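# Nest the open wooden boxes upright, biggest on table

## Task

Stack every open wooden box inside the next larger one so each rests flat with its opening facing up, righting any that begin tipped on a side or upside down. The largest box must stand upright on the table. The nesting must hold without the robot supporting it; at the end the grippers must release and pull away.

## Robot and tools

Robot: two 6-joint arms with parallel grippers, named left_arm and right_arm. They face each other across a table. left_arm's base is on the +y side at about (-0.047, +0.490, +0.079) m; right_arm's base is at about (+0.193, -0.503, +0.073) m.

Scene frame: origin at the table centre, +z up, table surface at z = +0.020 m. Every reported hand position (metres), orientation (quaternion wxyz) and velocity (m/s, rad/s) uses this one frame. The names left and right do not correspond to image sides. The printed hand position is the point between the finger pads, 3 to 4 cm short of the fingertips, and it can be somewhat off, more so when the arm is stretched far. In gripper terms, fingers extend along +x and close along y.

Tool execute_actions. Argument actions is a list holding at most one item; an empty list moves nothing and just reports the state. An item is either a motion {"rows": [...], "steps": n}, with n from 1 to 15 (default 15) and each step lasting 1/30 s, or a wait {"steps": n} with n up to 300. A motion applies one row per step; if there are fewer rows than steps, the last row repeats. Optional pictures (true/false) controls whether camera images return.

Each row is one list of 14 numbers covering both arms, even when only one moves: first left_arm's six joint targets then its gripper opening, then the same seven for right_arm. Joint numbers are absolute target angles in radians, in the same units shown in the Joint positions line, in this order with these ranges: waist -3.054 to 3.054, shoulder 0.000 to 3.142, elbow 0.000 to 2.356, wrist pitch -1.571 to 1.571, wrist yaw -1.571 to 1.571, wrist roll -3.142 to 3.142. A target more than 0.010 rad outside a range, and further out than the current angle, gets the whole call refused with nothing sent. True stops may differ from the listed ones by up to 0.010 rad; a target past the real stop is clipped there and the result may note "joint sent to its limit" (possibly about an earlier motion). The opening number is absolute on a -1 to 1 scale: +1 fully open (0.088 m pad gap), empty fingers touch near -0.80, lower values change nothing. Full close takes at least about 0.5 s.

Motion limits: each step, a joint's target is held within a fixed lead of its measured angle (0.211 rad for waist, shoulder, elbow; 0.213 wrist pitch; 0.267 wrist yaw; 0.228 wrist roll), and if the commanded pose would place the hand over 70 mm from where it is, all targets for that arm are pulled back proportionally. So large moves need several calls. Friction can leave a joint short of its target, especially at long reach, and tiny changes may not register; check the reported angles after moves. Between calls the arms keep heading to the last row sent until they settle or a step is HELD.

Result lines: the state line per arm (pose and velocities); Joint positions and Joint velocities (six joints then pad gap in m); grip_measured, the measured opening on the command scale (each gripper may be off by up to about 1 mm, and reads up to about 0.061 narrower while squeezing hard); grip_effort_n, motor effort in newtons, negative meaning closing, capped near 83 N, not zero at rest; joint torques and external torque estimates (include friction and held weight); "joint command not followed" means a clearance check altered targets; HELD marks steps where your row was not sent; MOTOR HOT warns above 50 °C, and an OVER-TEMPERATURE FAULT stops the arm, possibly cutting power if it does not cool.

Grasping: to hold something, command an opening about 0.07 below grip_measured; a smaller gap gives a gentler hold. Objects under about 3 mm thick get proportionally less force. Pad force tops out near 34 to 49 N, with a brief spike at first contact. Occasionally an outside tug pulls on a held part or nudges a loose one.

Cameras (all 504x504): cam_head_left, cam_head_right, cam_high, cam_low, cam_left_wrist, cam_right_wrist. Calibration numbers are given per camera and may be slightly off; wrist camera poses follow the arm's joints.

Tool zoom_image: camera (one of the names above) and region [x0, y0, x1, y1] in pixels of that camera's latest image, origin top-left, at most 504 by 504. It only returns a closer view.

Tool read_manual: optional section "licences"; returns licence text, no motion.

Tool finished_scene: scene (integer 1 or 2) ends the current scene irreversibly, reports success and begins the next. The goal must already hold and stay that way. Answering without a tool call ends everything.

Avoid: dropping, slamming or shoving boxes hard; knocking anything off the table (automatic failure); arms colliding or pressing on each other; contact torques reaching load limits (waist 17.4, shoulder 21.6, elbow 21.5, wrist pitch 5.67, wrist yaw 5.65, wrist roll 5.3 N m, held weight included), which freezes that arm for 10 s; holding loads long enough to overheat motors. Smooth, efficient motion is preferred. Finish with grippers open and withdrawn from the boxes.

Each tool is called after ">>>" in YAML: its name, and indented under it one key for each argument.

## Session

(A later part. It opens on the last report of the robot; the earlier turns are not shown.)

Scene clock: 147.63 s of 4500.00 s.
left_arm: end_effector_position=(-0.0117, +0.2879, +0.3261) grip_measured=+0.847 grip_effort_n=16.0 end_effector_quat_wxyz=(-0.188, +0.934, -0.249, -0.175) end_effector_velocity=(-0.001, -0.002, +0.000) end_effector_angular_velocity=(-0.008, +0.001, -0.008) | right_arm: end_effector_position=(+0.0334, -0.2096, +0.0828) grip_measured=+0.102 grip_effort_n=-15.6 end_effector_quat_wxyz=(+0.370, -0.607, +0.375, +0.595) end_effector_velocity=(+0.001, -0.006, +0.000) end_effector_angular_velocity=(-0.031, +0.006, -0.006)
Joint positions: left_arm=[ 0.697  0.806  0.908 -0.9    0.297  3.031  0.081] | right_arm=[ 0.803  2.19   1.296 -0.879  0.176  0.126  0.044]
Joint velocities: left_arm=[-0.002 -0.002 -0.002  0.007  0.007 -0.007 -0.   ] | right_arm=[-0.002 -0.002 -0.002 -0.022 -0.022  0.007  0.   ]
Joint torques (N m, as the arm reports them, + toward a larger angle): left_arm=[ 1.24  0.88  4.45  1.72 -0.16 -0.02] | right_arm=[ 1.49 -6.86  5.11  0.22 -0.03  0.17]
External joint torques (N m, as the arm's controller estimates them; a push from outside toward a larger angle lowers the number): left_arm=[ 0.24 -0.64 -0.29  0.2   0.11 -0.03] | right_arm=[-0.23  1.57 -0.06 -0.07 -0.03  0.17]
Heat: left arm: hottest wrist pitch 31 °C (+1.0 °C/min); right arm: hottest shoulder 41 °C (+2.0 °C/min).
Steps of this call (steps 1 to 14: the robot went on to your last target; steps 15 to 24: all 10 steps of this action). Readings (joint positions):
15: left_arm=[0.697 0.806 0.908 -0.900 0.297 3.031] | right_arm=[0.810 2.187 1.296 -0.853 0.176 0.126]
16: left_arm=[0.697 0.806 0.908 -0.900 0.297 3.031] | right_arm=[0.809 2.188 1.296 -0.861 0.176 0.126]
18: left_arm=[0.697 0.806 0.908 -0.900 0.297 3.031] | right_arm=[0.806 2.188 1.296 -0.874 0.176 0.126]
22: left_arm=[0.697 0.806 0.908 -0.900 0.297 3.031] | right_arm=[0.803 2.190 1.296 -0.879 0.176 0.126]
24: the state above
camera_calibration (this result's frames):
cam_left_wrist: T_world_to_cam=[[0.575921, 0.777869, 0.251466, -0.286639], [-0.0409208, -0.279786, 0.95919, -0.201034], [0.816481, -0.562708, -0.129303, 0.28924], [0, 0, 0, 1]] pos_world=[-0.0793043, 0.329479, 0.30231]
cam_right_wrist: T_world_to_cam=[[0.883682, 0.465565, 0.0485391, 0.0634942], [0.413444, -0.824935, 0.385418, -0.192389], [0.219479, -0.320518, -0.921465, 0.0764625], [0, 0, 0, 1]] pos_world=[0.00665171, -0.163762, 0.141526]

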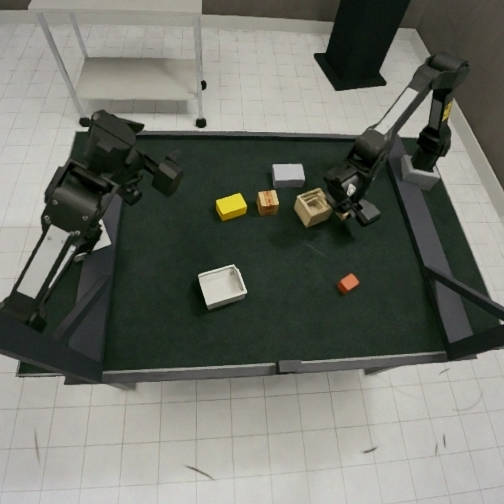

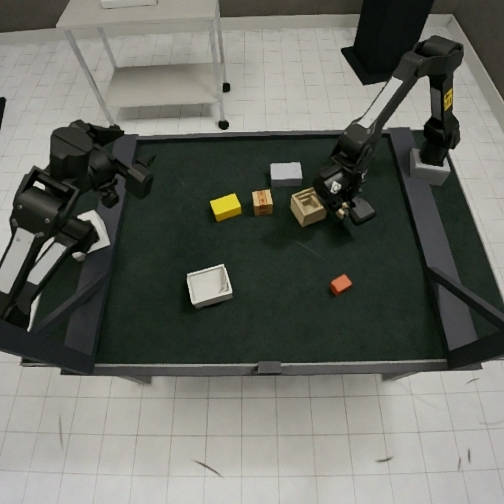

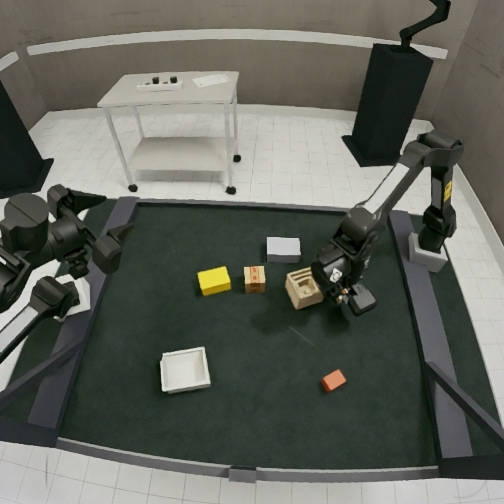

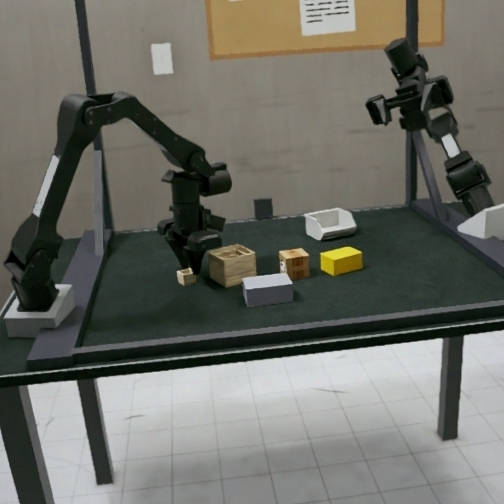

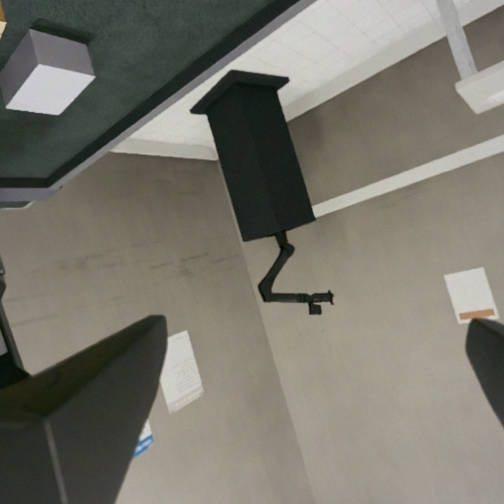

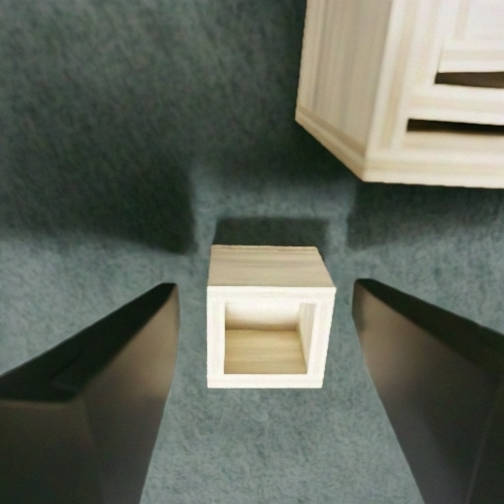

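>>> execute_actions:
  actions:
    - {"rows":[[0.7,0.8,0.9,-0.9,0.3,3.03,0.85,0.80,2.207,1.295,-0.882,0.175,0.13,-0.5]],"steps":13}
  pictures: false

>>> execute_actions:
  actions:
    - {"rows":[[0.7,0.8,0.9,-0.9,0.3,3.03,0.85,0.80,2.17,1.30,-0.91,0.175,0.13,-0.5],[0.7,0.8,0.9,-0.9,0.3,3.03,0.85,0.80,2.14,1.31,-0.94,0.175,0.13,-0.5],[0.7,0.8,0.9,-0.9,0.3,3.03,0.85,0.80,2.11,1.32,-0.98,0.175,0.13,-0.5],[0.7,0.8,0.9,-0.9,0.3,3.03,0.85,0.80,2.08,1.34,-1.02,0.175,0.13,-0.5],[0.7,0.8,0.9,-0.9,0.3,3.03,0.85,0.80,2.06,1.36,-1.06,0.175,0.13,-0.5],[0.7,0.8,0.9,-0.9,0.3,3.03,0.85,0.80,2.04,1.38,-1.10,0.175,0.13,-0.5],[0.7,0.8,0.9,-0.9,0.3,3.03,0.85,0.80,2.03,1.40,-1.14,0.175,0.13,-0.5],[0.7,0.8,0.9,-0.9,0.3,3.03,0.85,0.80,2.02,1.43,-1.18,0.175,0.13,-0.5],[0.7,0.8,0.9,-0.9,0.3,3.03,0.85,0.80,2.01,1.46,-1.22,0.175,0.13,-0.5],[0.7,0.8,0.9,-0.9,0.3,3.03,0.85,0.80,2.01,1.49,-1.25,0.175,0.13,-0.5],[0.7,0.8,0.9,-0.9,0.3,3.03,0.85,0.79,2.02,1.52,-1.28,0.175,0.12,-0.5],[0.7,0.8,0.9,-0.9,0.3,3.03,0.85,0.78,2.03,1.56,-1.30,0.18,0.12,-0.5],[0.7,0.8,0.9,-0.9,0.3,3.03,0.85,0.77,2.05,1.60,-1.32,0.18,0.11,-0.5],[0.7,0.8,0.9,-0.9,0.3,3.03,0.85,0.76,2.07,1.64,-1.34,0.18,0.11,-0.5],[0.7,0.8,0.9,-0.9,0.3,3.03,0.85,0.76,2.09,1.68,-1.36,0.18,0.10,-0.5]]}
  pictures: false

>>> execute_actions:
  actions:
    - {"rows":[[0.7,0.8,0.9,-0.9,0.3,3.03,0.85,0.75,2.12,1.72,-1.37,0.185,0.09,-0.5],[0.7,0.8,0.9,-0.9,0.3,3.03,0.85,0.745,2.15,1.76,-1.38,0.185,0.08,-0.5],[0.7,0.8,0.9,-0.9,0.3,3.03,0.85,0.74,2.18,1.80,-1.39,0.19,0.07,-0.5],[0.7,0.8,0.9,-0.9,0.3,3.03,0.85,0.735,2.21,1.84,-1.39,0.19,0.06,-0.5],[0.7,0.8,0.9,-0.9,0.3,3.03,0.85,0.73,2.24,1.88,-1.39,0.19,0.05,-0.5],[0.7,0.8,0.9,-0.9,0.3,3.03,0.85,0.725,2.27,1.91,-1.39,0.193,0.04,-0.5],[0.7,0.8,0.9,-0.9,0.3,3.03,0.85,0.72,2.30,1.94,-1.38,0.193,0.03,-0.5],[0.7,0.8,0.9,-0.9,0.3,3.03,0.85,0.715,2.33,1.96,-1.37,0.193,0.02,-0.5],[0.7,0.8,0.9,-0.9,0.3,3.03,0.85,0.71,2.36,1.97,-1.35,0.193,0.02,-0.5],[0.7,0.8,0.9,-0.9,0.3,3.03,0.85,0.71,2.375,1.97,-1.34,0.193,0.02,-0.5]],"steps":15}

Scene clock: 150.50 s of 4500.00 s.
left_arm: end_effector_position=(-0.0117, +0.2879, +0.3261) grip_measured=+0.847 grip_effort_n=16.0 end_effector_quat_wxyz=(-0.188, +0.934, -0.249, -0.175) end_effector_velocity=(+0.001, -0.000, +0.001) end_effector_angular_velocity=(-0.005, -0.006, +0.004) | right_arm: end_effector_position=(+0.0338, -0.2099, +0.0828) grip_measured=-0.243 grip_effort_n=-83.5 end_effector_quat_wxyz=(+0.370, -0.608, +0.375, +0.594) end_effector_velocity=(-0.000, -0.003, +0.000) end_effector_angular_velocity=(-0.010, +0.002, +0.011)
Joint positions: left_arm=[ 0.697  0.806  0.908 -0.9    0.297  3.031  0.081] | right_arm=[ 0.802  2.19   1.296 -0.881  0.176  0.126  0.027]
Joint velocities: left_arm=[-0.002 -0.002 -0.002  0.007 -0.007 -0.007 -0.   ] | right_arm=[ 0.002 -0.002 -0.002 -0.007 -0.007 -0.007  0.   ]
Joint torques (N m, as the arm reports them, + toward a larger angle): left_arm=[ 1.25  0.89  4.46  1.73 -0.15 -0.02] | right_arm=[ 1.55 -6.71  5.24  0.3   0.    0.11]
External joint torques (N m, as the arm's controller estimates them; a push from outside toward a larger angle lowers the number): left_arm=[ 0.25 -0.58 -0.33  0.2   0.11 -0.03] | right_arm=[-0.21  1.74  0.02 -0.01  0.01  0.11]
Heat: left arm: hottest wrist pitch 31 °C (+1.0 °C/min); right arm: hottest shoulder 41 °C (+2.0 °C/min).
Steps of this call (steps 1 to 15: the robot went on to your last target; steps 16 to 73: nothing new was sent; steps 74 to 86: all 13 steps of this action). Readings (joint positions):
74: left_arm=[0.697 0.806 0.908 -0.900 0.297 3.031] | right_arm=[0.803 2.190 1.296 -0.880 0.176 0.126]
75: left_arm=[0.697 0.806 0.908 -0.900 0.297 3.031] | right_arm=[0.803 2.190 1.296 -0.880 0.176 0.126]
77: left_arm=[0.697 0.806 0.908 -0.900 0.297 3.031] | right_arm=[0.803 2.190 1.296 -0.881 0.176 0.126]
81: left_arm=[0.697 0.806 0.908 -0.900 0.297 3.031] | right_arm=[0.802 2.190 1.296 -0.881 0.176 0.126]
86: the state above

Scene clock: 151.00 s of 4500.00 s.
left_arm: end_effector_position=(-0.0117, +0.2879, +0.3261) grip_measured=+0.847 grip_effort_n=16.0 end_effector_quat_wxyz=(-0.188, +0.934, -0.249, -0.175) end_effector_velocity=(+0.001, +0.003, -0.001) end_effector_angular_velocity=(-0.011, +0.004, +0.029) | right_arm: end_effector_position=(+0.0613, -0.2004, +0.2004) grip_measured=-0.243 grip_effort_n=-83.5 end_effector_quat_wxyz=(+0.375, -0.599, +0.379, +0.597) end_effector_velocity=(+0.045, +0.147, +0.154) end_effector_angular_velocity=(+0.017, +0.075, -0.112)
Joint positions: left_arm=[ 0.697  0.806  0.908 -0.9    0.297  3.031  0.081] | right_arm=[ 0.781  2.037  1.582 -1.302  0.176  0.118  0.027]
Joint velocities: left_arm=[-0.002 -0.002 -0.002 -0.007 -0.022 -0.022 -0.   ] | right_arm=[-0.256  0.31   1.092 -0.681 -0.007 -0.154 -0.   ]
Joint torques (N m, as the arm reports them, + toward a larger angle): left_arm=[ 1.23  0.87  4.45  1.72 -0.15 -0.03] | right_arm=[ 1.52 -5.51  6.36  0.35  0.15 -0.14]
External joint torques (N m, as the arm's controller estimates them; a push from outside toward a larger angle lowers the number): left_arm=[ 0.22 -0.63 -0.26  0.22  0.12 -0.04] | right_arm=[-0.32  1.51  0.85 -0.1   0.14 -0.14]
Heat: left arm: hottest wrist pitch 31 °C (+1.0 °C/min); right arm: hottest shoulder 41 °C (+2.0 °C/min).
Steps of this call (steps 1 to 15: all 15 steps of this action). Readings (joint positions):
1: left_arm=[0.697 0.806 0.908 -0.900 0.297 3.031] | right_arm=[0.802 2.190 1.296 -0.883 0.176 0.126]
2: left_arm=[0.697 0.806 0.908 -0.900 0.297 3.031] | right_arm=[0.802 2.187 1.298 -0.894 0.176 0.126]
4: left_arm=[0.697 0.806 0.908 -0.900 0.297 3.031] | right_arm=[0.802 2.166 1.300 -0.946 0.176 0.126]
8: left_arm=[0.697 0.806 0.908 -0.900 0.297 3.031] | right_arm=[0.802 2.081 1.359 -1.085 0.176 0.126]
15: the state above

Scene clock: 151.50 s of 4500.00 s.
left_arm: end_effector_position=(-0.0117, +0.2879, +0.3261) grip_measured=+0.847 grip_effort_n=15.6 end_effector_quat_wxyz=(-0.188, +0.934, -0.249, -0.175) end_effector_velocity=(+0.000, +0.003, +0.001) end_effector_angular_velocity=(-0.000, -0.006, +0.021) | right_arm: end_effector_position=(+0.0439, -0.1234, +0.1704) grip_measured=-0.243 grip_effort_n=-83.5 end_effector_quat_wxyz=(+0.367, -0.606, +0.373, +0.598) end_effector_velocity=(-0.016, +0.003, -0.054) end_effector_angular_velocity=(-0.077, -0.033, +0.055)
Joint positions: left_arm=[ 0.697  0.806  0.908 -0.9    0.297  3.031  0.081] | right_arm=[ 0.711  2.359  1.952 -1.345  0.19   0.026  0.027]
Joint velocities: left_arm=[-0.002 -0.002  0.002 -0.007 -0.022 -0.007 -0.   ] | right_arm=[ 0.002  0.134 -0.002  0.051 -0.007 -0.037 -0.   ]
Joint torques (N m, as the arm reports them, + toward a larger angle): left_arm=[ 1.22  0.87  4.43  1.72 -0.15 -0.02] | right_arm=[  2.49 -10.43   7.48   0.59   0.11  -0.08]
External joint torques (N m, as the arm's controller estimates them; a push from outside toward a larger angle lowers the number): left_arm=[ 0.22 -0.6  -0.35  0.2   0.12 -0.03] | right_arm=[-0.22  1.1   0.99  0.29  0.14 -0.08]
Heat: left arm: hottest wrist pitch 31 °C (+1.0 °C/min); right arm: hottest shoulder 41 °C (+2.0 °C/min).
Steps of this call (steps 1 to 15: all 15 steps of this action). Readings (joint positions):
1: left_arm=[0.697 0.806 0.908 -0.900 0.297 3.031] | right_arm=[0.773 2.050 1.619 -1.323 0.177 0.112]
2: left_arm=[0.697 0.806 0.908 -0.900 0.297 3.031] | right_arm=[0.765 2.068 1.659 -1.341 0.179 0.104]
4: left_arm=[0.697 0.806 0.908 -0.900 0.297 3.031] | right_arm=[0.751 2.116 1.740 -1.365 0.184 0.087]
8: left_arm=[0.697 0.806 0.908 -0.900 0.297 3.031] | right_arm=[0.730 2.233 1.884 -1.378 0.188 0.049]
15: the state above
camera_calibration (this result's frames):
cam_left_wrist: T_world_to_cam=[[0.575921, 0.777869, 0.251466, -0.286639], [-0.0409208, -0.279786, 0.95919, -0.201034], [0.816481, -0.562708, -0.129303, 0.28924], [0, 0, 0, 1]] pos_world=[-0.0793043, 0.329479, 0.30231]
cam_right_wrist: T_world_to_cam=[[0.880502, 0.471963, 0.0443549, 0.0114442], [0.421618, -0.822462, 0.38183, -0.15879], [0.21669, -0.317501, -0.923168, 0.183345], [0, 0, 0, 1]] pos_world=[0.0171432, -0.0777879, 0.229382]

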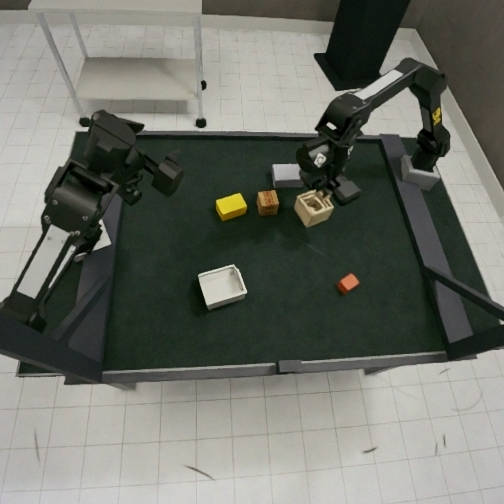

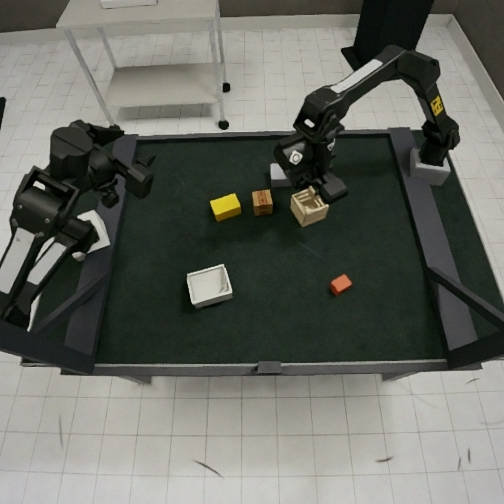

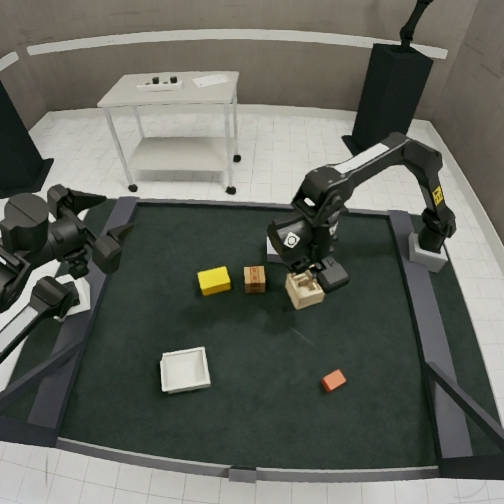

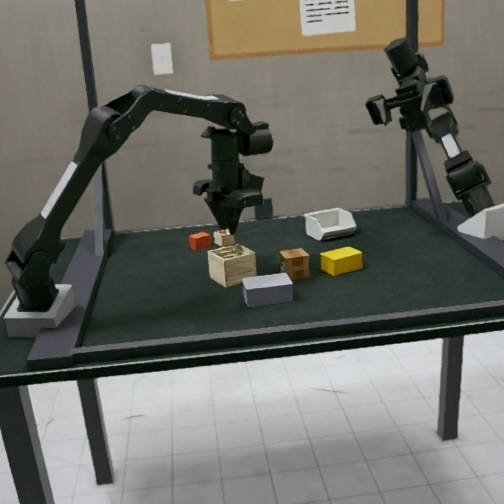

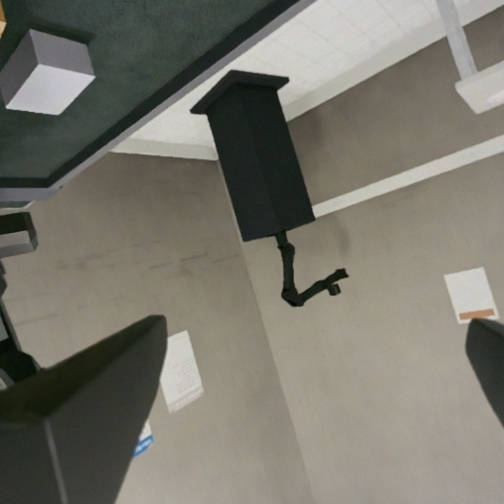

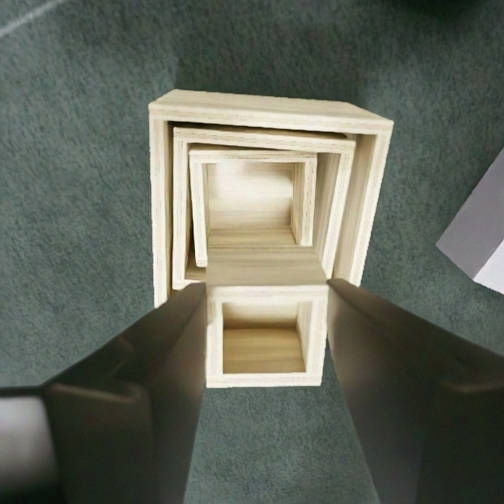

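>>> execute_actions:
  actions:
    - {"rows":[[0.7,0.8,0.9,-0.9,0.3,3.03,0.85,0.708,2.385,1.96,-1.30,0.193,0.022,-0.5],[0.7,0.8,0.9,-0.9,0.3,3.03,0.85,0.707,2.39,1.95,-1.28,0.193,0.022,-0.5],[0.7,0.8,0.9,-0.9,0.3,3.03,0.85,0.706,2.39,1.93,-1.26,0.193,0.022,-0.5],[0.7,0.8,0.9,-0.9,0.3,3.03,0.85,0.705,2.395,1.91,-1.24,0.193,0.022,-0.5],[0.7,0.8,0.9,-0.9,0.3,3.03,0.85,0.705,2.395,1.895,-1.22,0.193,0.022,-0.5]],"steps":14}

Scene clock: 152.80 s of 4500.00 s.
left_arm: end_effector_position=(-0.0117, +0.2879, +0.3261) grip_measured=+0.847 grip_effort_n=15.6 end_effector_quat_wxyz=(-0.188, +0.934, -0.249, -0.175) end_effector_velocity=(-0.001, +0.001, -0.000) end_effector_angular_velocity=(+0.009, -0.004, +0.002) | right_arm: end_effector_position=(+0.0344, -0.1112, +0.1495) grip_measured=-0.243 grip_effort_n=-83.5 end_effector_quat_wxyz=(+0.380, -0.589, +0.367, +0.612) end_effector_velocity=(-0.000, +0.003, -0.003) end_effector_angular_velocity=(+0.006, +0.012, -0.002)
Joint positions: left_arm=[ 0.697  0.806  0.908 -0.9    0.297  3.031  0.081] | right_arm=[ 0.708  2.381  1.904 -1.223  0.19   0.025  0.027]
Joint velocities: left_arm=[-0.002 -0.002  0.002 -0.007 -0.007  0.007 -0.   ] | right_arm=[-0.007  0.002 -0.007  0.022 -0.007 -0.007 -0.   ]
Joint torques (N m, as the arm reports them, + toward a larger angle): left_arm=[ 1.22  0.89  4.45  1.73 -0.15 -0.02] | right_arm=[ 1.97 -9.46  5.17  0.63  0.1  -0.1 ]
External joint torques (N m, as the arm's controller estimates them; a push from outside toward a larger angle lowers the number): left_arm=[ 0.23 -0.54 -0.37  0.2   0.11 -0.03] | right_arm=[-0.26  0.84 -0.58  0.26  0.11 -0.1 ]
Heat: left arm: hottest wrist pitch 31 °C (+1.0 °C/min); right arm: hottest shoulder 41 °C (+1.0 °C/min).
Steps of this call (steps 1 to 25: the robot went on to your last target; steps 26 to 39: all 14 steps of this action). Readings (joint positions):
26: left_arm=[0.697 0.806 0.908 -0.900 0.297 3.031] | right_arm=[0.711 2.362 1.964 -1.337 0.190 0.025]
27: left_arm=[0.697 0.806 0.908 -0.900 0.297 3.031] | right_arm=[0.711 2.363 1.964 -1.323 0.190 0.025]
29: left_arm=[0.697 0.806 0.908 -0.900 0.297 3.031] | right_arm=[0.710 2.365 1.956 -1.283 0.190 0.025]
33: left_arm=[0.697 0.806 0.908 -0.900 0.297 3.031] | right_arm=[0.708 2.372 1.917 -1.236 0.190 0.025]
39: the state above
camera_calibration (this result's frames):
cam_left_wrist: T_world_to_cam=[[0.575921, 0.777869, 0.251466, -0.286639], [-0.0409208, -0.279786, 0.95919, -0.201034], [0.816481, -0.562708, -0.129303, 0.28924], [0, 0, 0, 1]] pos_world=[-0.0793043, 0.329479, 0.30231]
cam_right_wrist: T_world_to_cam=[[0.886871, 0.459921, 0.0439656, 0.0135313], [0.420729, -0.843272, 0.334485, -0.131948], [0.190911, -0.278147, -0.941375, 0.177995], [0, 0, 0, 1]] pos_world=[0.00953255, -0.0679825, 0.2111]

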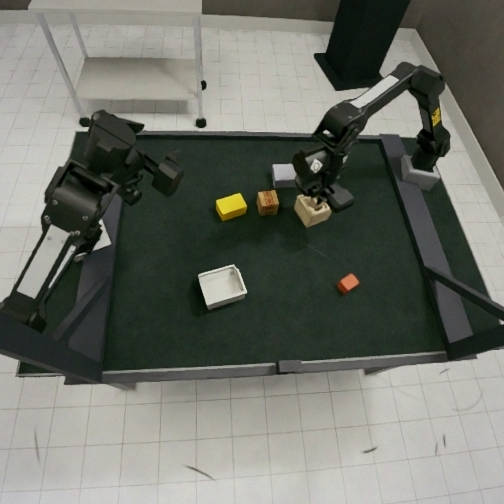

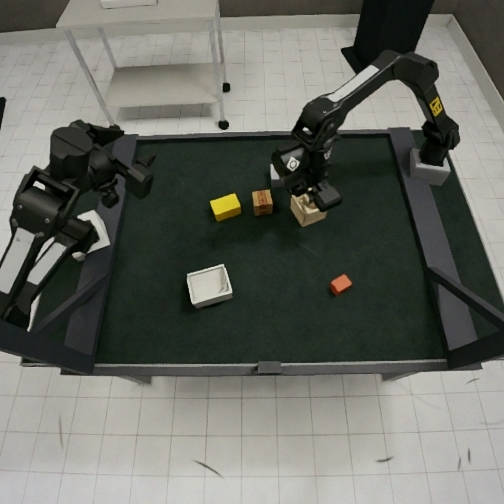

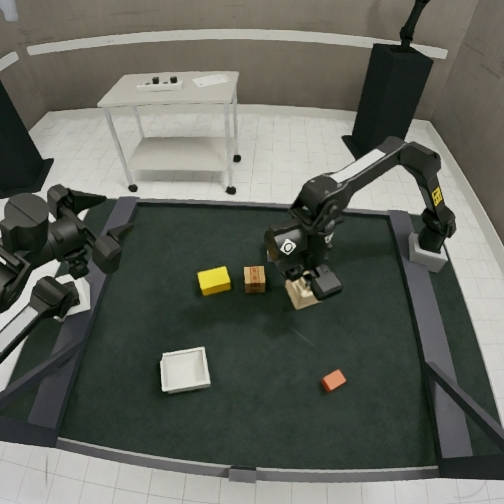

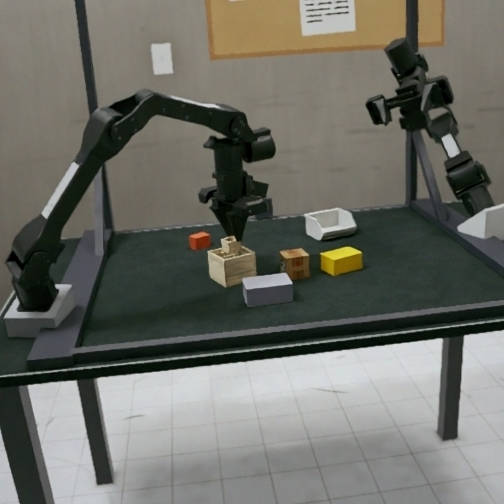

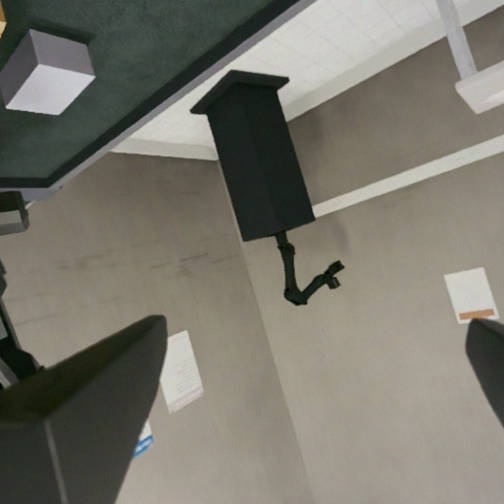

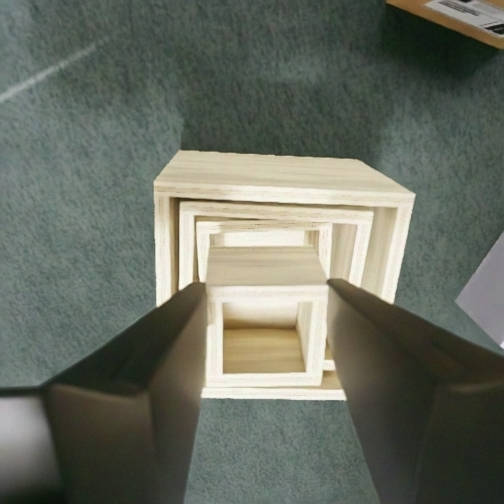

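>>> execute_actions:
  actions:
    - {"rows":[[0.7,0.8,0.9,-0.9,0.3,3.03,0.85,0.703,2.39,1.885,-1.225,0.193,0.022,-0.5],[0.7,0.8,0.9,-0.9,0.3,3.03,0.85,0.702,2.39,1.87,-1.22,0.193,0.022,-0.5],[0.7,0.8,0.9,-0.9,0.3,3.03,0.85,0.701,2.39,1.86,-1.21,0.193,0.022,-0.5]],"steps":12}

>>> zoom_image:
  camera: "cam_right_wrist"
  region: [140,160,440,420]

>>> zoom_image:
  camera: "cam_low"
  region: [190,200,290,300]

Scene clock: 154.10 s of 4500.00 s.
left_arm: end_effector_position=(-0.0117, +0.2879, +0.3261) grip_measured=+0.847 grip_effort_n=16.0 end_effector_quat_wxyz=(-0.188, +0.934, -0.249, -0.175) end_effector_velocity=(+0.002, +0.004, -0.003) end_effector_angular_velocity=(+0.003, +0.002, +0.025) | right_arm: end_effector_position=(+0.0372, -0.1163, +0.1406) grip_measured=-0.243 grip_effort_n=-83.5 end_effector_quat_wxyz=(+0.375, -0.596, +0.372, +0.605) end_effector_velocity=(+0.003, -0.001, -0.000) end_effector_angular_velocity=(-0.011, +0.003, +0.002)
Joint positions: left_arm=[ 0.697  0.806  0.908 -0.9    0.297  3.031  0.081] | right_arm=[ 0.704  2.381  1.869 -1.212  0.19   0.025  0.027]
Joint velocities: left_arm=[-0.002 -0.002 -0.007 -0.007 -0.022 -0.007 -0.   ] | right_arm=[-0.007 -0.002 -0.002 -0.007 -0.007 -0.007  0.   ]
Joint torques (N m, as the arm reports them, + toward a larger angle): left_arm=[ 1.24  0.87  4.46  1.73 -0.15 -0.03] | right_arm=[  2.13 -10.     4.79   0.61   0.09  -0.09]
External joint torques (N m, as the arm's controller estimates them; a push from outside toward a larger angle lowers the number): left_arm=[ 0.24 -0.62 -0.3   0.21  0.12 -0.03] | right_arm=[-0.09  0.33 -0.95  0.25  0.1  -0.09]
Heat: left arm: hottest wrist pitch 31 °C (+1.0 °C/min); right arm: hottest shoulder 41 °C (+2.0 °C/min).
Steps of this call (steps 1 to 15: the robot went on to your last target; steps 16 to 27: nothing new was sent; steps 28 to 39: all 12 steps of this action). Readings (joint positions):
28: left_arm=[0.697 0.806 0.908 -0.900 0.297 3.031] | right_arm=[0.708 2.381 1.903 -1.222 0.190 0.025]
29: left_arm=[0.697 0.806 0.908 -0.900 0.297 3.031] | right_arm=[0.707 2.381 1.900 -1.221 0.190 0.025]
31: left_arm=[0.697 0.806 0.908 -0.900 0.297 3.031] | right_arm=[0.707 2.381 1.887 -1.218 0.190 0.025]
35: left_arm=[0.697 0.806 0.908 -0.900 0.297 3.031] | right_arm=[0.704 2.381 1.870 -1.215 0.190 0.025]
39: the state above
camera_calibration (this result's frames):
cam_left_wrist: T_world_to_cam=[[0.575921, 0.777869, 0.251466, -0.286639], [-0.0409208, -0.279786, 0.95919, -0.201034], [0.816481, -0.562708, -0.129303, 0.28924], [0, 0, 0, 1]] pos_world=[-0.0793043, 0.329479, 0.30231]
cam_right_wrist: T_world_to_cam=[[0.886236, 0.461191, 0.0434587, 0.0140429], [0.417443, -0.83578, 0.356669, -0.136625], [0.200814, -0.297951, -0.933219, 0.163772], [0, 0, 0, 1]] pos_world=[0.0117002, -0.071869, 0.200955]

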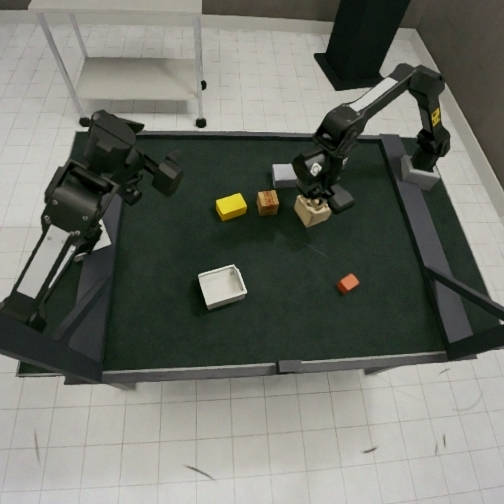

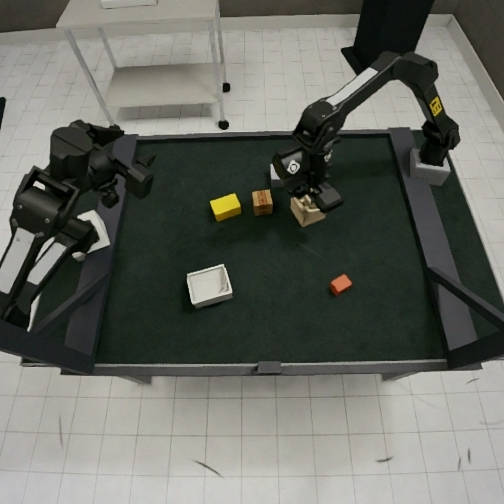

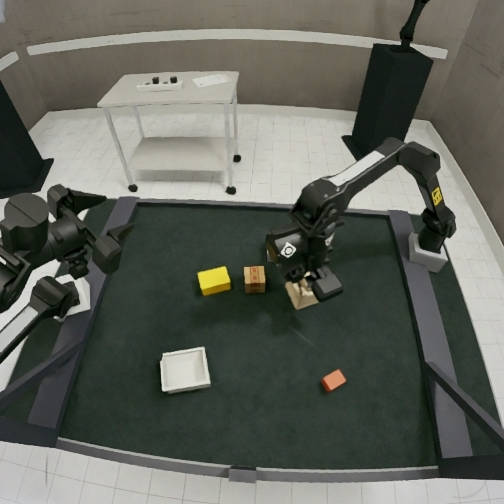

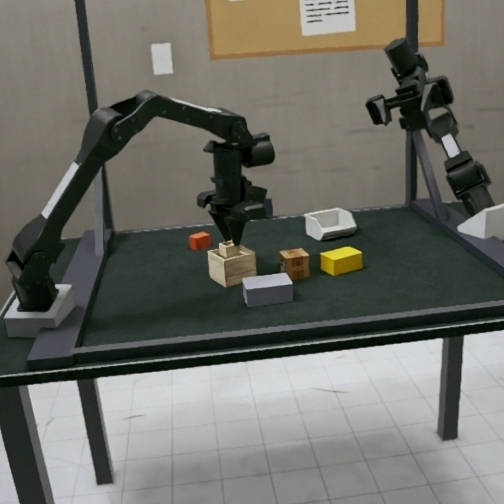

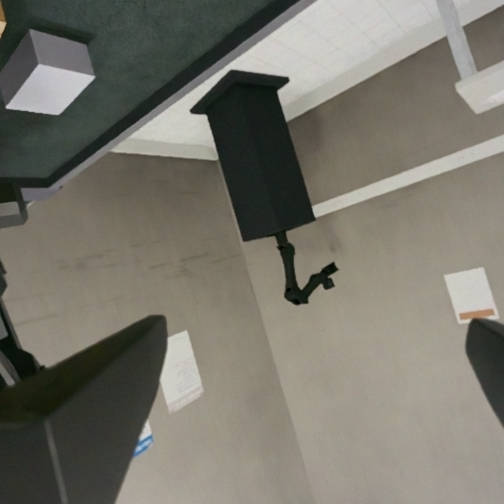

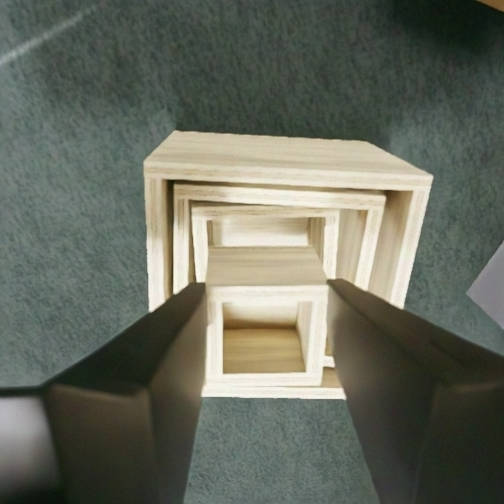

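Region (140, 160, 440, 420) of cam_right_wrist's 504x504 image, scaled by 1.680, with more detail than that image has; it fills the top 437 rows of this view, and the rest is white.

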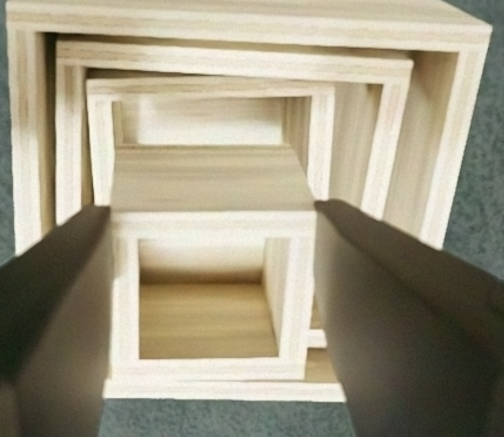

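Region (190, 200, 290, 300) of cam_low's 504x504 image, scaled by 5.040, with more detail than that image has.

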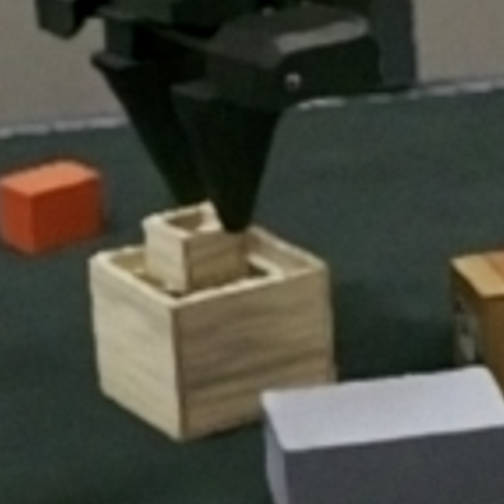

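>>> execute_actions:
  actions:
    - {"rows":[[0.7,0.8,0.9,-0.9,0.3,3.03,0.85,0.697,2.395,1.86,-1.195,0.193,0.022,-0.5],[0.7,0.8,0.9,-0.9,0.3,3.03,0.85,0.697,2.395,1.86,-1.19,0.193,0.022,-0.5],[0.7,0.8,0.9,-0.9,0.3,3.03,0.85,0.696,2.395,1.855,-1.18,0.193,0.022,-0.5],[0.7,0.8,0.9,-0.9,0.3,3.03,0.85,0.696,2.395,1.845,-1.17,0.193,0.022,-0.5],[0.7,0.8,0.9,-0.9,0.3,3.03,0.85,0.695,2.395,1.835,-1.16,0.193,0.022,-0.5],[0.7,0.8,0.9,-0.9,0.3,3.03,0.85,0.695,2.395,1.825,-1.15,0.193,0.022,-0.5],[0.7,0.8,0.9,-0.9,0.3,3.03,0.85,0.694,2.395,1.815,-1.14,0.193,0.022,-0.5]],"steps":14}

>>> zoom_image:
  camera: "cam_low"
  region: [190,200,290,300]

Scene clock: 155.77 s of 4500.00 s.
left_arm: end_effector_position=(-0.0117, +0.2879, +0.3261) grip_measured=+0.847 grip_effort_n=15.6 end_effector_quat_wxyz=(-0.188, +0.934, -0.249, -0.175) end_effector_velocity=(+0.001, -0.000, +0.001) end_effector_angular_velocity=(-0.005, -0.006, +0.004) | right_arm: end_effector_position=(+0.0356, -0.1116, +0.1305) grip_measured=-0.242 grip_effort_n=-83.5 end_effector_quat_wxyz=(+0.384, -0.585, +0.370, +0.611) end_effector_velocity=(+0.001, -0.002, +0.000) end_effector_angular_velocity=(-0.010, +0.003, +0.007)
Joint positions: left_arm=[ 0.697  0.806  0.908 -0.9    0.297  3.031  0.081] | right_arm=[ 0.697  2.381  1.83  -1.143  0.191  0.025  0.027]
Joint velocities: left_arm=[-0.002 -0.002 -0.002  0.007 -0.007 -0.007 -0.   ] | right_arm=[-0.002 -0.002 -0.002 -0.007 -0.007 -0.007 -0.   ]
Joint torques (N m, as the arm reports them, + toward a larger angle): left_arm=[ 1.23  0.88  4.46  1.73 -0.14 -0.02] | right_arm=[ 1.95 -9.3   4.22  0.63  0.11 -0.08]
External joint torques (N m, as the arm's controller estimates them; a push from outside toward a larger angle lowers the number): left_arm=[ 0.23 -0.59 -0.33  0.2   0.12 -0.03] | right_arm=[-0.16  1.12 -1.58  0.19  0.11 -0.09]
Heat: left arm: hottest wrist pitch 31 °C (+1.0 °C/min); right arm: hottest shoulder 41 °C (+2.0 °C/min).
Steps of this call (steps 1 to 15: the robot went on to your last target; steps 16 to 36: nothing new was sent; steps 37 to 50: all 14 steps of this action). Readings (joint positions):
37: left_arm=[0.697 0.806 0.908 -0.900 0.297 3.031] | right_arm=[0.704 2.381 1.869 -1.210 0.190 0.025]
38: left_arm=[0.697 0.806 0.908 -0.900 0.297 3.031] | right_arm=[0.703 2.381 1.869 -1.205 0.190 0.025]
40: left_arm=[0.697 0.806 0.908 -0.900 0.297 3.031] | right_arm=[0.702 2.381 1.867 -1.191 0.190 0.025]
44: left_arm=[0.697 0.806 0.908 -0.900 0.297 3.031] | right_arm=[0.698 2.381 1.843 -1.157 0.190 0.025]
50: the state above
camera_calibration (this result's frames):
cam_left_wrist: T_world_to_cam=[[0.575921, 0.777869, 0.251466, -0.286639], [-0.0409208, -0.279786, 0.95919, -0.201034], [0.816481, -0.562708, -0.129303, 0.28924], [0, 0, 0, 1]] pos_world=[-0.0793043, 0.329479, 0.30231]
cam_right_wrist: T_world_to_cam=[[0.89211, 0.44977, 0.042976, 0.0123004], [0.412175, -0.849106, 0.330348, -0.126223], [0.185072, -0.276993, -0.94288, 0.16026], [0, 0, 0, 1]] pos_world=[0.0113933, -0.0683186, 0.192275]

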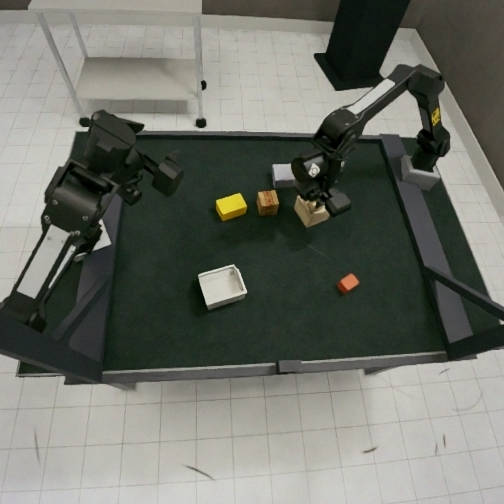

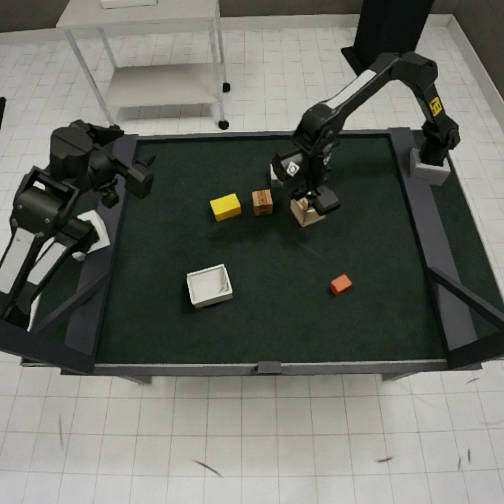

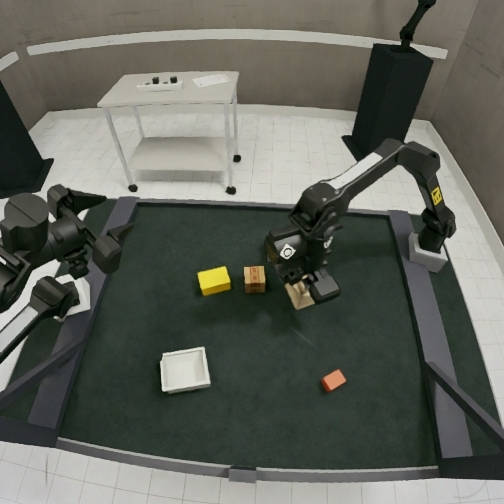

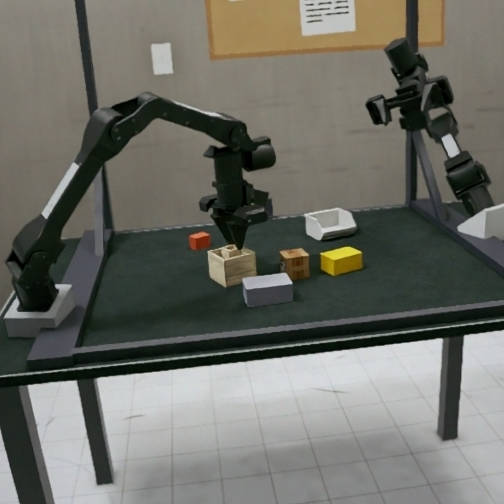

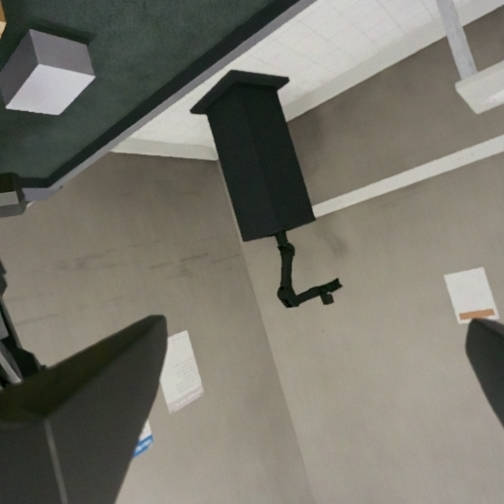

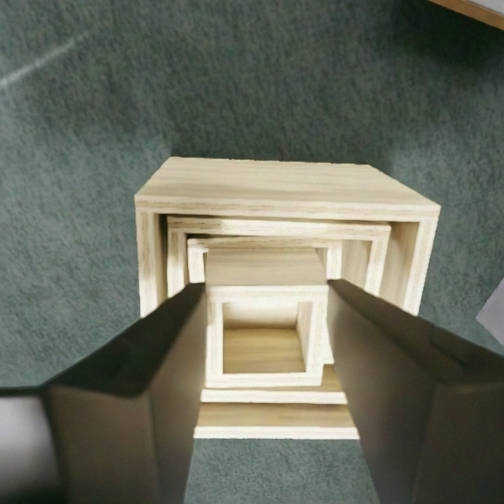

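Region (190, 200, 290, 300) of cam_low's 504x504 image, scaled by 5.040, with more detail than that image has.

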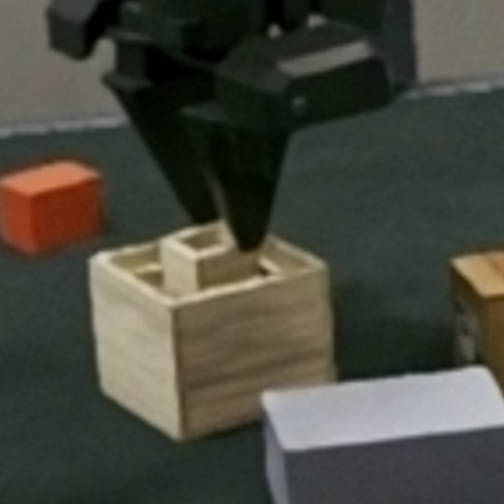

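>>> execute_actions:
  actions:
    - {"rows":[[0.7,0.8,0.9,-0.9,0.3,3.03,0.85,0.694,2.395,1.815,-1.152,0.193,0.022,-0.5],[0.7,0.8,0.9,-0.9,0.3,3.03,0.85,0.694,2.395,1.815,-1.152,0.193,0.022,-0.5],[0.7,0.8,0.9,-0.9,0.3,3.03,0.85,0.694,2.395,1.815,-1.152,0.193,0.022,-0.5],[0.7,0.8,0.9,-0.9,0.3,3.03,0.85,0.694,2.395,1.815,-1.152,0.193,0.022,-0.5],[0.7,0.8,0.9,-0.9,0.3,3.03,0.85,0.694,2.395,1.815,-1.152,0.193,0.022,-0.5],[0.7,0.8,0.9,-0.9,0.3,3.03,0.85,0.694,2.395,1.815,-1.152,0.193,0.022,-0.24],[0.7,0.8,0.9,-0.9,0.3,3.03,0.85,0.694,2.395,1.815,-1.152,0.193,0.022,-0.21],[0.7,0.8,0.9,-0.9,0.3,3.03,0.85,0.694,2.395,1.815,-1.152,0.193,0.022,-0.18],[0.7,0.8,0.9,-0.9,0.3,3.03,0.85,0.694,2.395,1.815,-1.152,0.193,0.022,-0.15],[0.7,0.8,0.9,-0.9,0.3,3.03,0.85,0.694,2.395,1.815,-1.152,0.193,0.022,-0.12],[0.7,0.8,0.9,-0.9,0.3,3.03,0.85,0.694,2.395,1.815,-1.152,0.193,0.022,-0.08],[0.7,0.8,0.9,-0.9,0.3,3.03,0.85,0.694,2.395,1.815,-1.152,0.193,0.022,-0.04]],"steps":15}
  pictures: false

>>> execute_actions:
  actions:
    - {"rows":[[0.7,0.8,0.9,-0.9,0.3,3.03,0.85,0.694,2.36,1.84,-1.17,0.193,0.022,0],[0.7,0.8,0.9,-0.9,0.3,3.03,0.85,0.694,2.34,1.85,-1.19,0.193,0.022,0],[0.7,0.8,0.9,-0.9,0.3,3.03,0.85,0.694,2.32,1.86,-1.22,0.193,0.022,0],[0.7,0.8,0.9,-0.9,0.3,3.03,0.85,0.694,2.30,1.86,-1.25,0.193,0.022,0],[0.7,0.8,0.9,-0.9,0.3,3.03,0.85,0.694,2.28,1.86,-1.27,0.193,0.022,0]],"steps":13}

>>> zoom_image:
  camera: "cam_low"
  region: [190,200,290,300]

Scene clock: 158.07 s of 4500.00 s.
left_arm: end_effector_position=(-0.0117, +0.2879, +0.3261) grip_measured=+0.847 grip_effort_n=15.6 end_effector_quat_wxyz=(-0.188, +0.934, -0.249, -0.175) end_effector_velocity=(+0.002, +0.004, -0.003) end_effector_angular_velocity=(+0.003, +0.002, +0.025) | right_arm: end_effector_position=(+0.0368, -0.1141, +0.1292) grip_measured=-0.072 grip_effort_n=12.8 end_effector_quat_wxyz=(+0.381, -0.589, +0.372, +0.608) end_effector_velocity=(+0.000, -0.004, +0.002) end_effector_angular_velocity=(-0.018, -0.001, -0.001)
Joint positions: left_arm=[ 0.697  0.806  0.908 -0.9    0.297  3.031  0.081] | right_arm=[ 0.697  2.381  1.825 -1.15   0.191  0.025  0.035]
Joint velocities: left_arm=[-0.002 -0.002 -0.007 -0.007 -0.022 -0.007 -0.   ] | right_arm=[ 0.002 -0.002  0.002 -0.022 -0.007  0.007  0.016]
Joint torques (N m, as the arm reports them, + toward a larger angle): left_arm=[ 1.24  0.9   4.44  1.73 -0.15 -0.02] | right_arm=[ 2.09 -9.28  4.66  0.34  0.04 -0.05]
External joint torques (N m, as the arm's controller estimates them; a push from outside toward a larger angle lowers the number): left_arm=[ 0.24 -0.6  -0.3   0.22  0.12 -0.02] | right_arm=[-0.25  1.12 -1.1  -0.03  0.05 -0.05]
Heat: left arm: hottest wrist pitch 31 °C (+0.0 °C/min); right arm: hottest shoulder 41 °C (+2.0 °C/min).
Steps of this call (steps 1 to 15: the robot went on to your last target; steps 16 to 54: nothing new was sent; steps 55 to 69: all 15 steps of this action). Readings (joint positions):
55: left_arm=[0.697 0.806 0.908 -0.900 0.297 3.031] | right_arm=[0.697 2.381 1.830 -1.142 0.191 0.025]
56: left_arm=[0.697 0.806 0.908 -0.900 0.297 3.031] | right_arm=[0.697 2.381 1.830 -1.143 0.191 0.025]
58: left_arm=[0.697 0.806 0.908 -0.900 0.297 3.031] | right_arm=[0.697 2.381 1.830 -1.145 0.191 0.025]
62: left_arm=[0.697 0.806 0.908 -0.900 0.297 3.031] | right_arm=[0.697 2.381 1.829 -1.149 0.191 0.025]
69: the state above

Scene clock: 158.50 s of 4500.00 s.
left_arm: end_effector_position=(-0.0117, +0.2879, +0.3261) grip_measured=+0.847 grip_effort_n=16.0 end_effector_quat_wxyz=(-0.188, +0.934, -0.249, -0.175) end_effector_velocity=(-0.001, +0.002, -0.001) end_effector_angular_velocity=(-0.005, +0.001, +0.012) | right_arm: end_effector_position=(+0.0520, -0.1225, +0.1783) grip_measured=-0.003 grip_effort_n=11.9 end_effector_quat_wxyz=(+0.386, -0.581, +0.369, +0.614) end_effector_velocity=(+0.007, -0.009, +0.001) end_effector_angular_velocity=(-0.045, -0.016, +0.039)
Joint positions: left_arm=[ 0.697  0.806  0.908 -0.9    0.297  3.031  0.081] | right_arm=[ 0.697  2.279  1.861 -1.265  0.191  0.025  0.039]
Joint velocities: left_arm=[ 0.002 -0.007 -0.002 -0.007 -0.007 -0.007 -0.   ] | right_arm=[-0.007 -0.007 -0.002 -0.051 -0.007 -0.037  0.   ]
Joint torques (N m, as the arm reports them, + toward a larger angle): left_arm=[ 1.24  0.87  4.45  1.73 -0.16 -0.02] | right_arm=[  2.09 -10.27   5.65   0.31   0.1   -0.06]
External joint torques (N m, as the arm's controller estimates them; a push from outside toward a larger angle lowers the number): left_arm=[ 0.24 -0.61 -0.3   0.22  0.1  -0.03] | right_arm=[-0.07 -1.05  0.17 -0.1   0.11 -0.06]
Heat: left arm: hottest wrist pitch 31 °C (+0.0 °C/min); right arm: hottest shoulder 41 °C (+2.0 °C/min).
Steps of this call (steps 1 to 13: all 13 steps of this action). Readings (joint positions):
1: left_arm=[0.697 0.806 0.908 -0.900 0.297 3.031] | right_arm=[0.697 2.381 1.825 -1.152 0.191 0.025]
2: left_arm=[0.697 0.806 0.908 -0.900 0.297 3.031] | right_arm=[0.697 2.380 1.827 -1.160 0.191 0.025]
4: left_arm=[0.697 0.806 0.908 -0.900 0.297 3.031] | right_arm=[0.697 2.369 1.833 -1.194 0.191 0.025]
8: left_arm=[0.697 0.806 0.908 -0.900 0.297 3.031] | right_arm=[0.697 2.311 1.845 -1.253 0.191 0.025]
13: the state above
camera_calibration (this result's frames):
cam_left_wrist: T_world_to_cam=[[0.575921, 0.777869, 0.251466, -0.286639], [-0.0409208, -0.279786, 0.95919, -0.201034], [0.816481, -0.562708, -0.129303, 0.28924], [0, 0, 0, 1]] pos_world=[-0.0793043, 0.329479, 0.30231]
cam_right_wrist: T_world_to_cam=[[0.893446, 0.44713, 0.0427714, 0.000165026], [0.411682, -0.85324, 0.320157, -0.156681], [0.179646, -0.268435, -0.946399, 0.201201], [0, 0, 0, 1]] pos_world=[0.0282103, -0.0797508, 0.240572]

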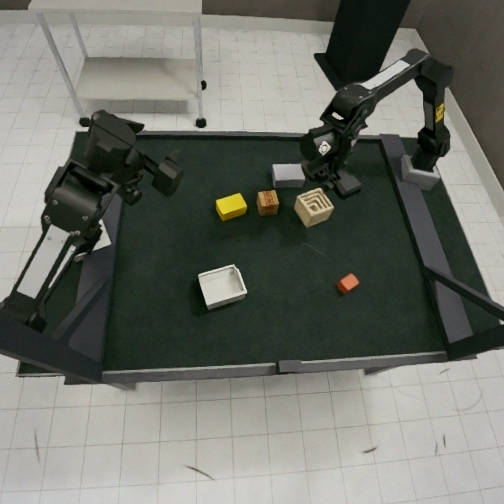

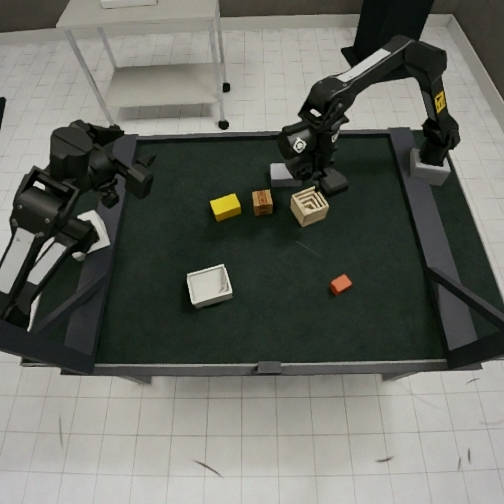

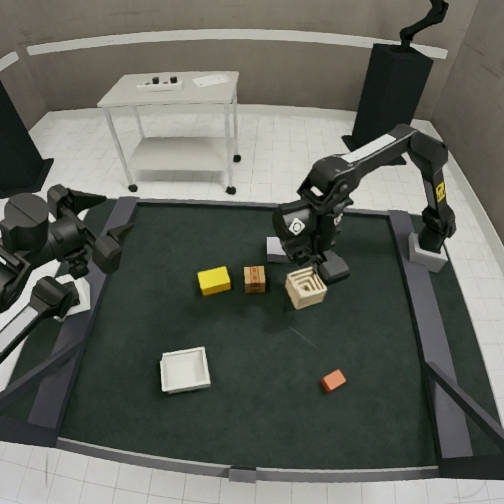

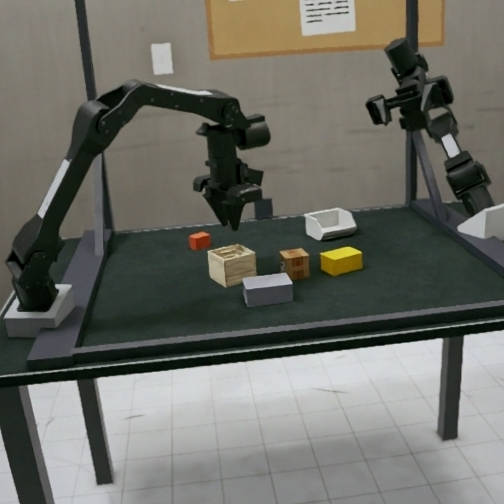

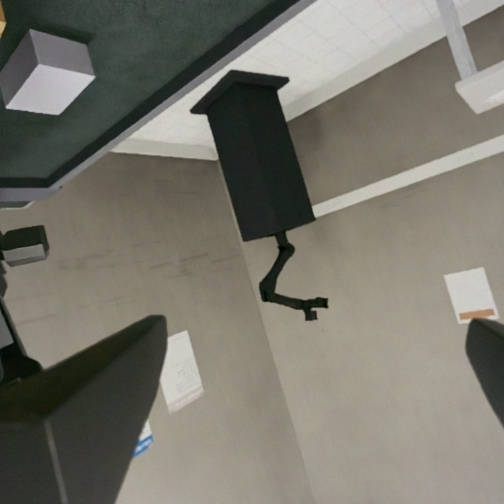

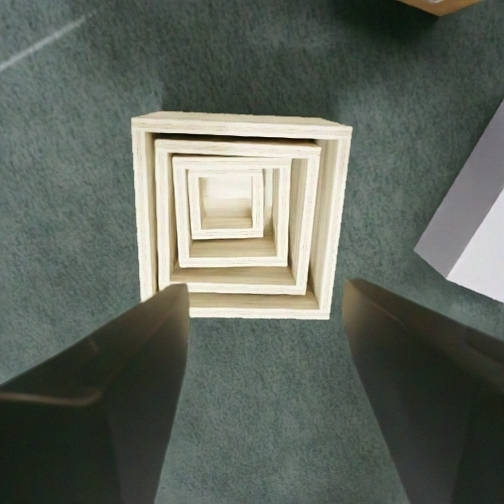

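Region (190, 200, 290, 300) of cam_low's 504x504 image, scaled by 5.040, with more detail than that image has.

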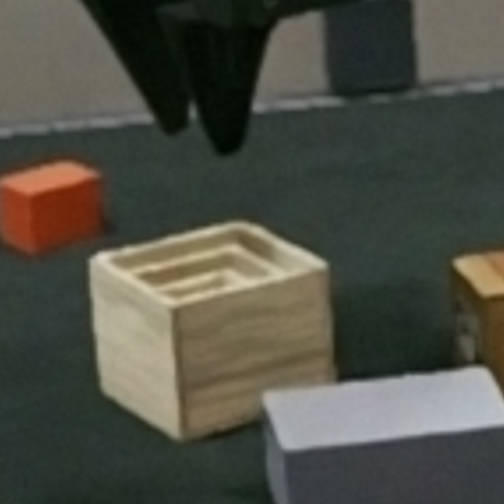

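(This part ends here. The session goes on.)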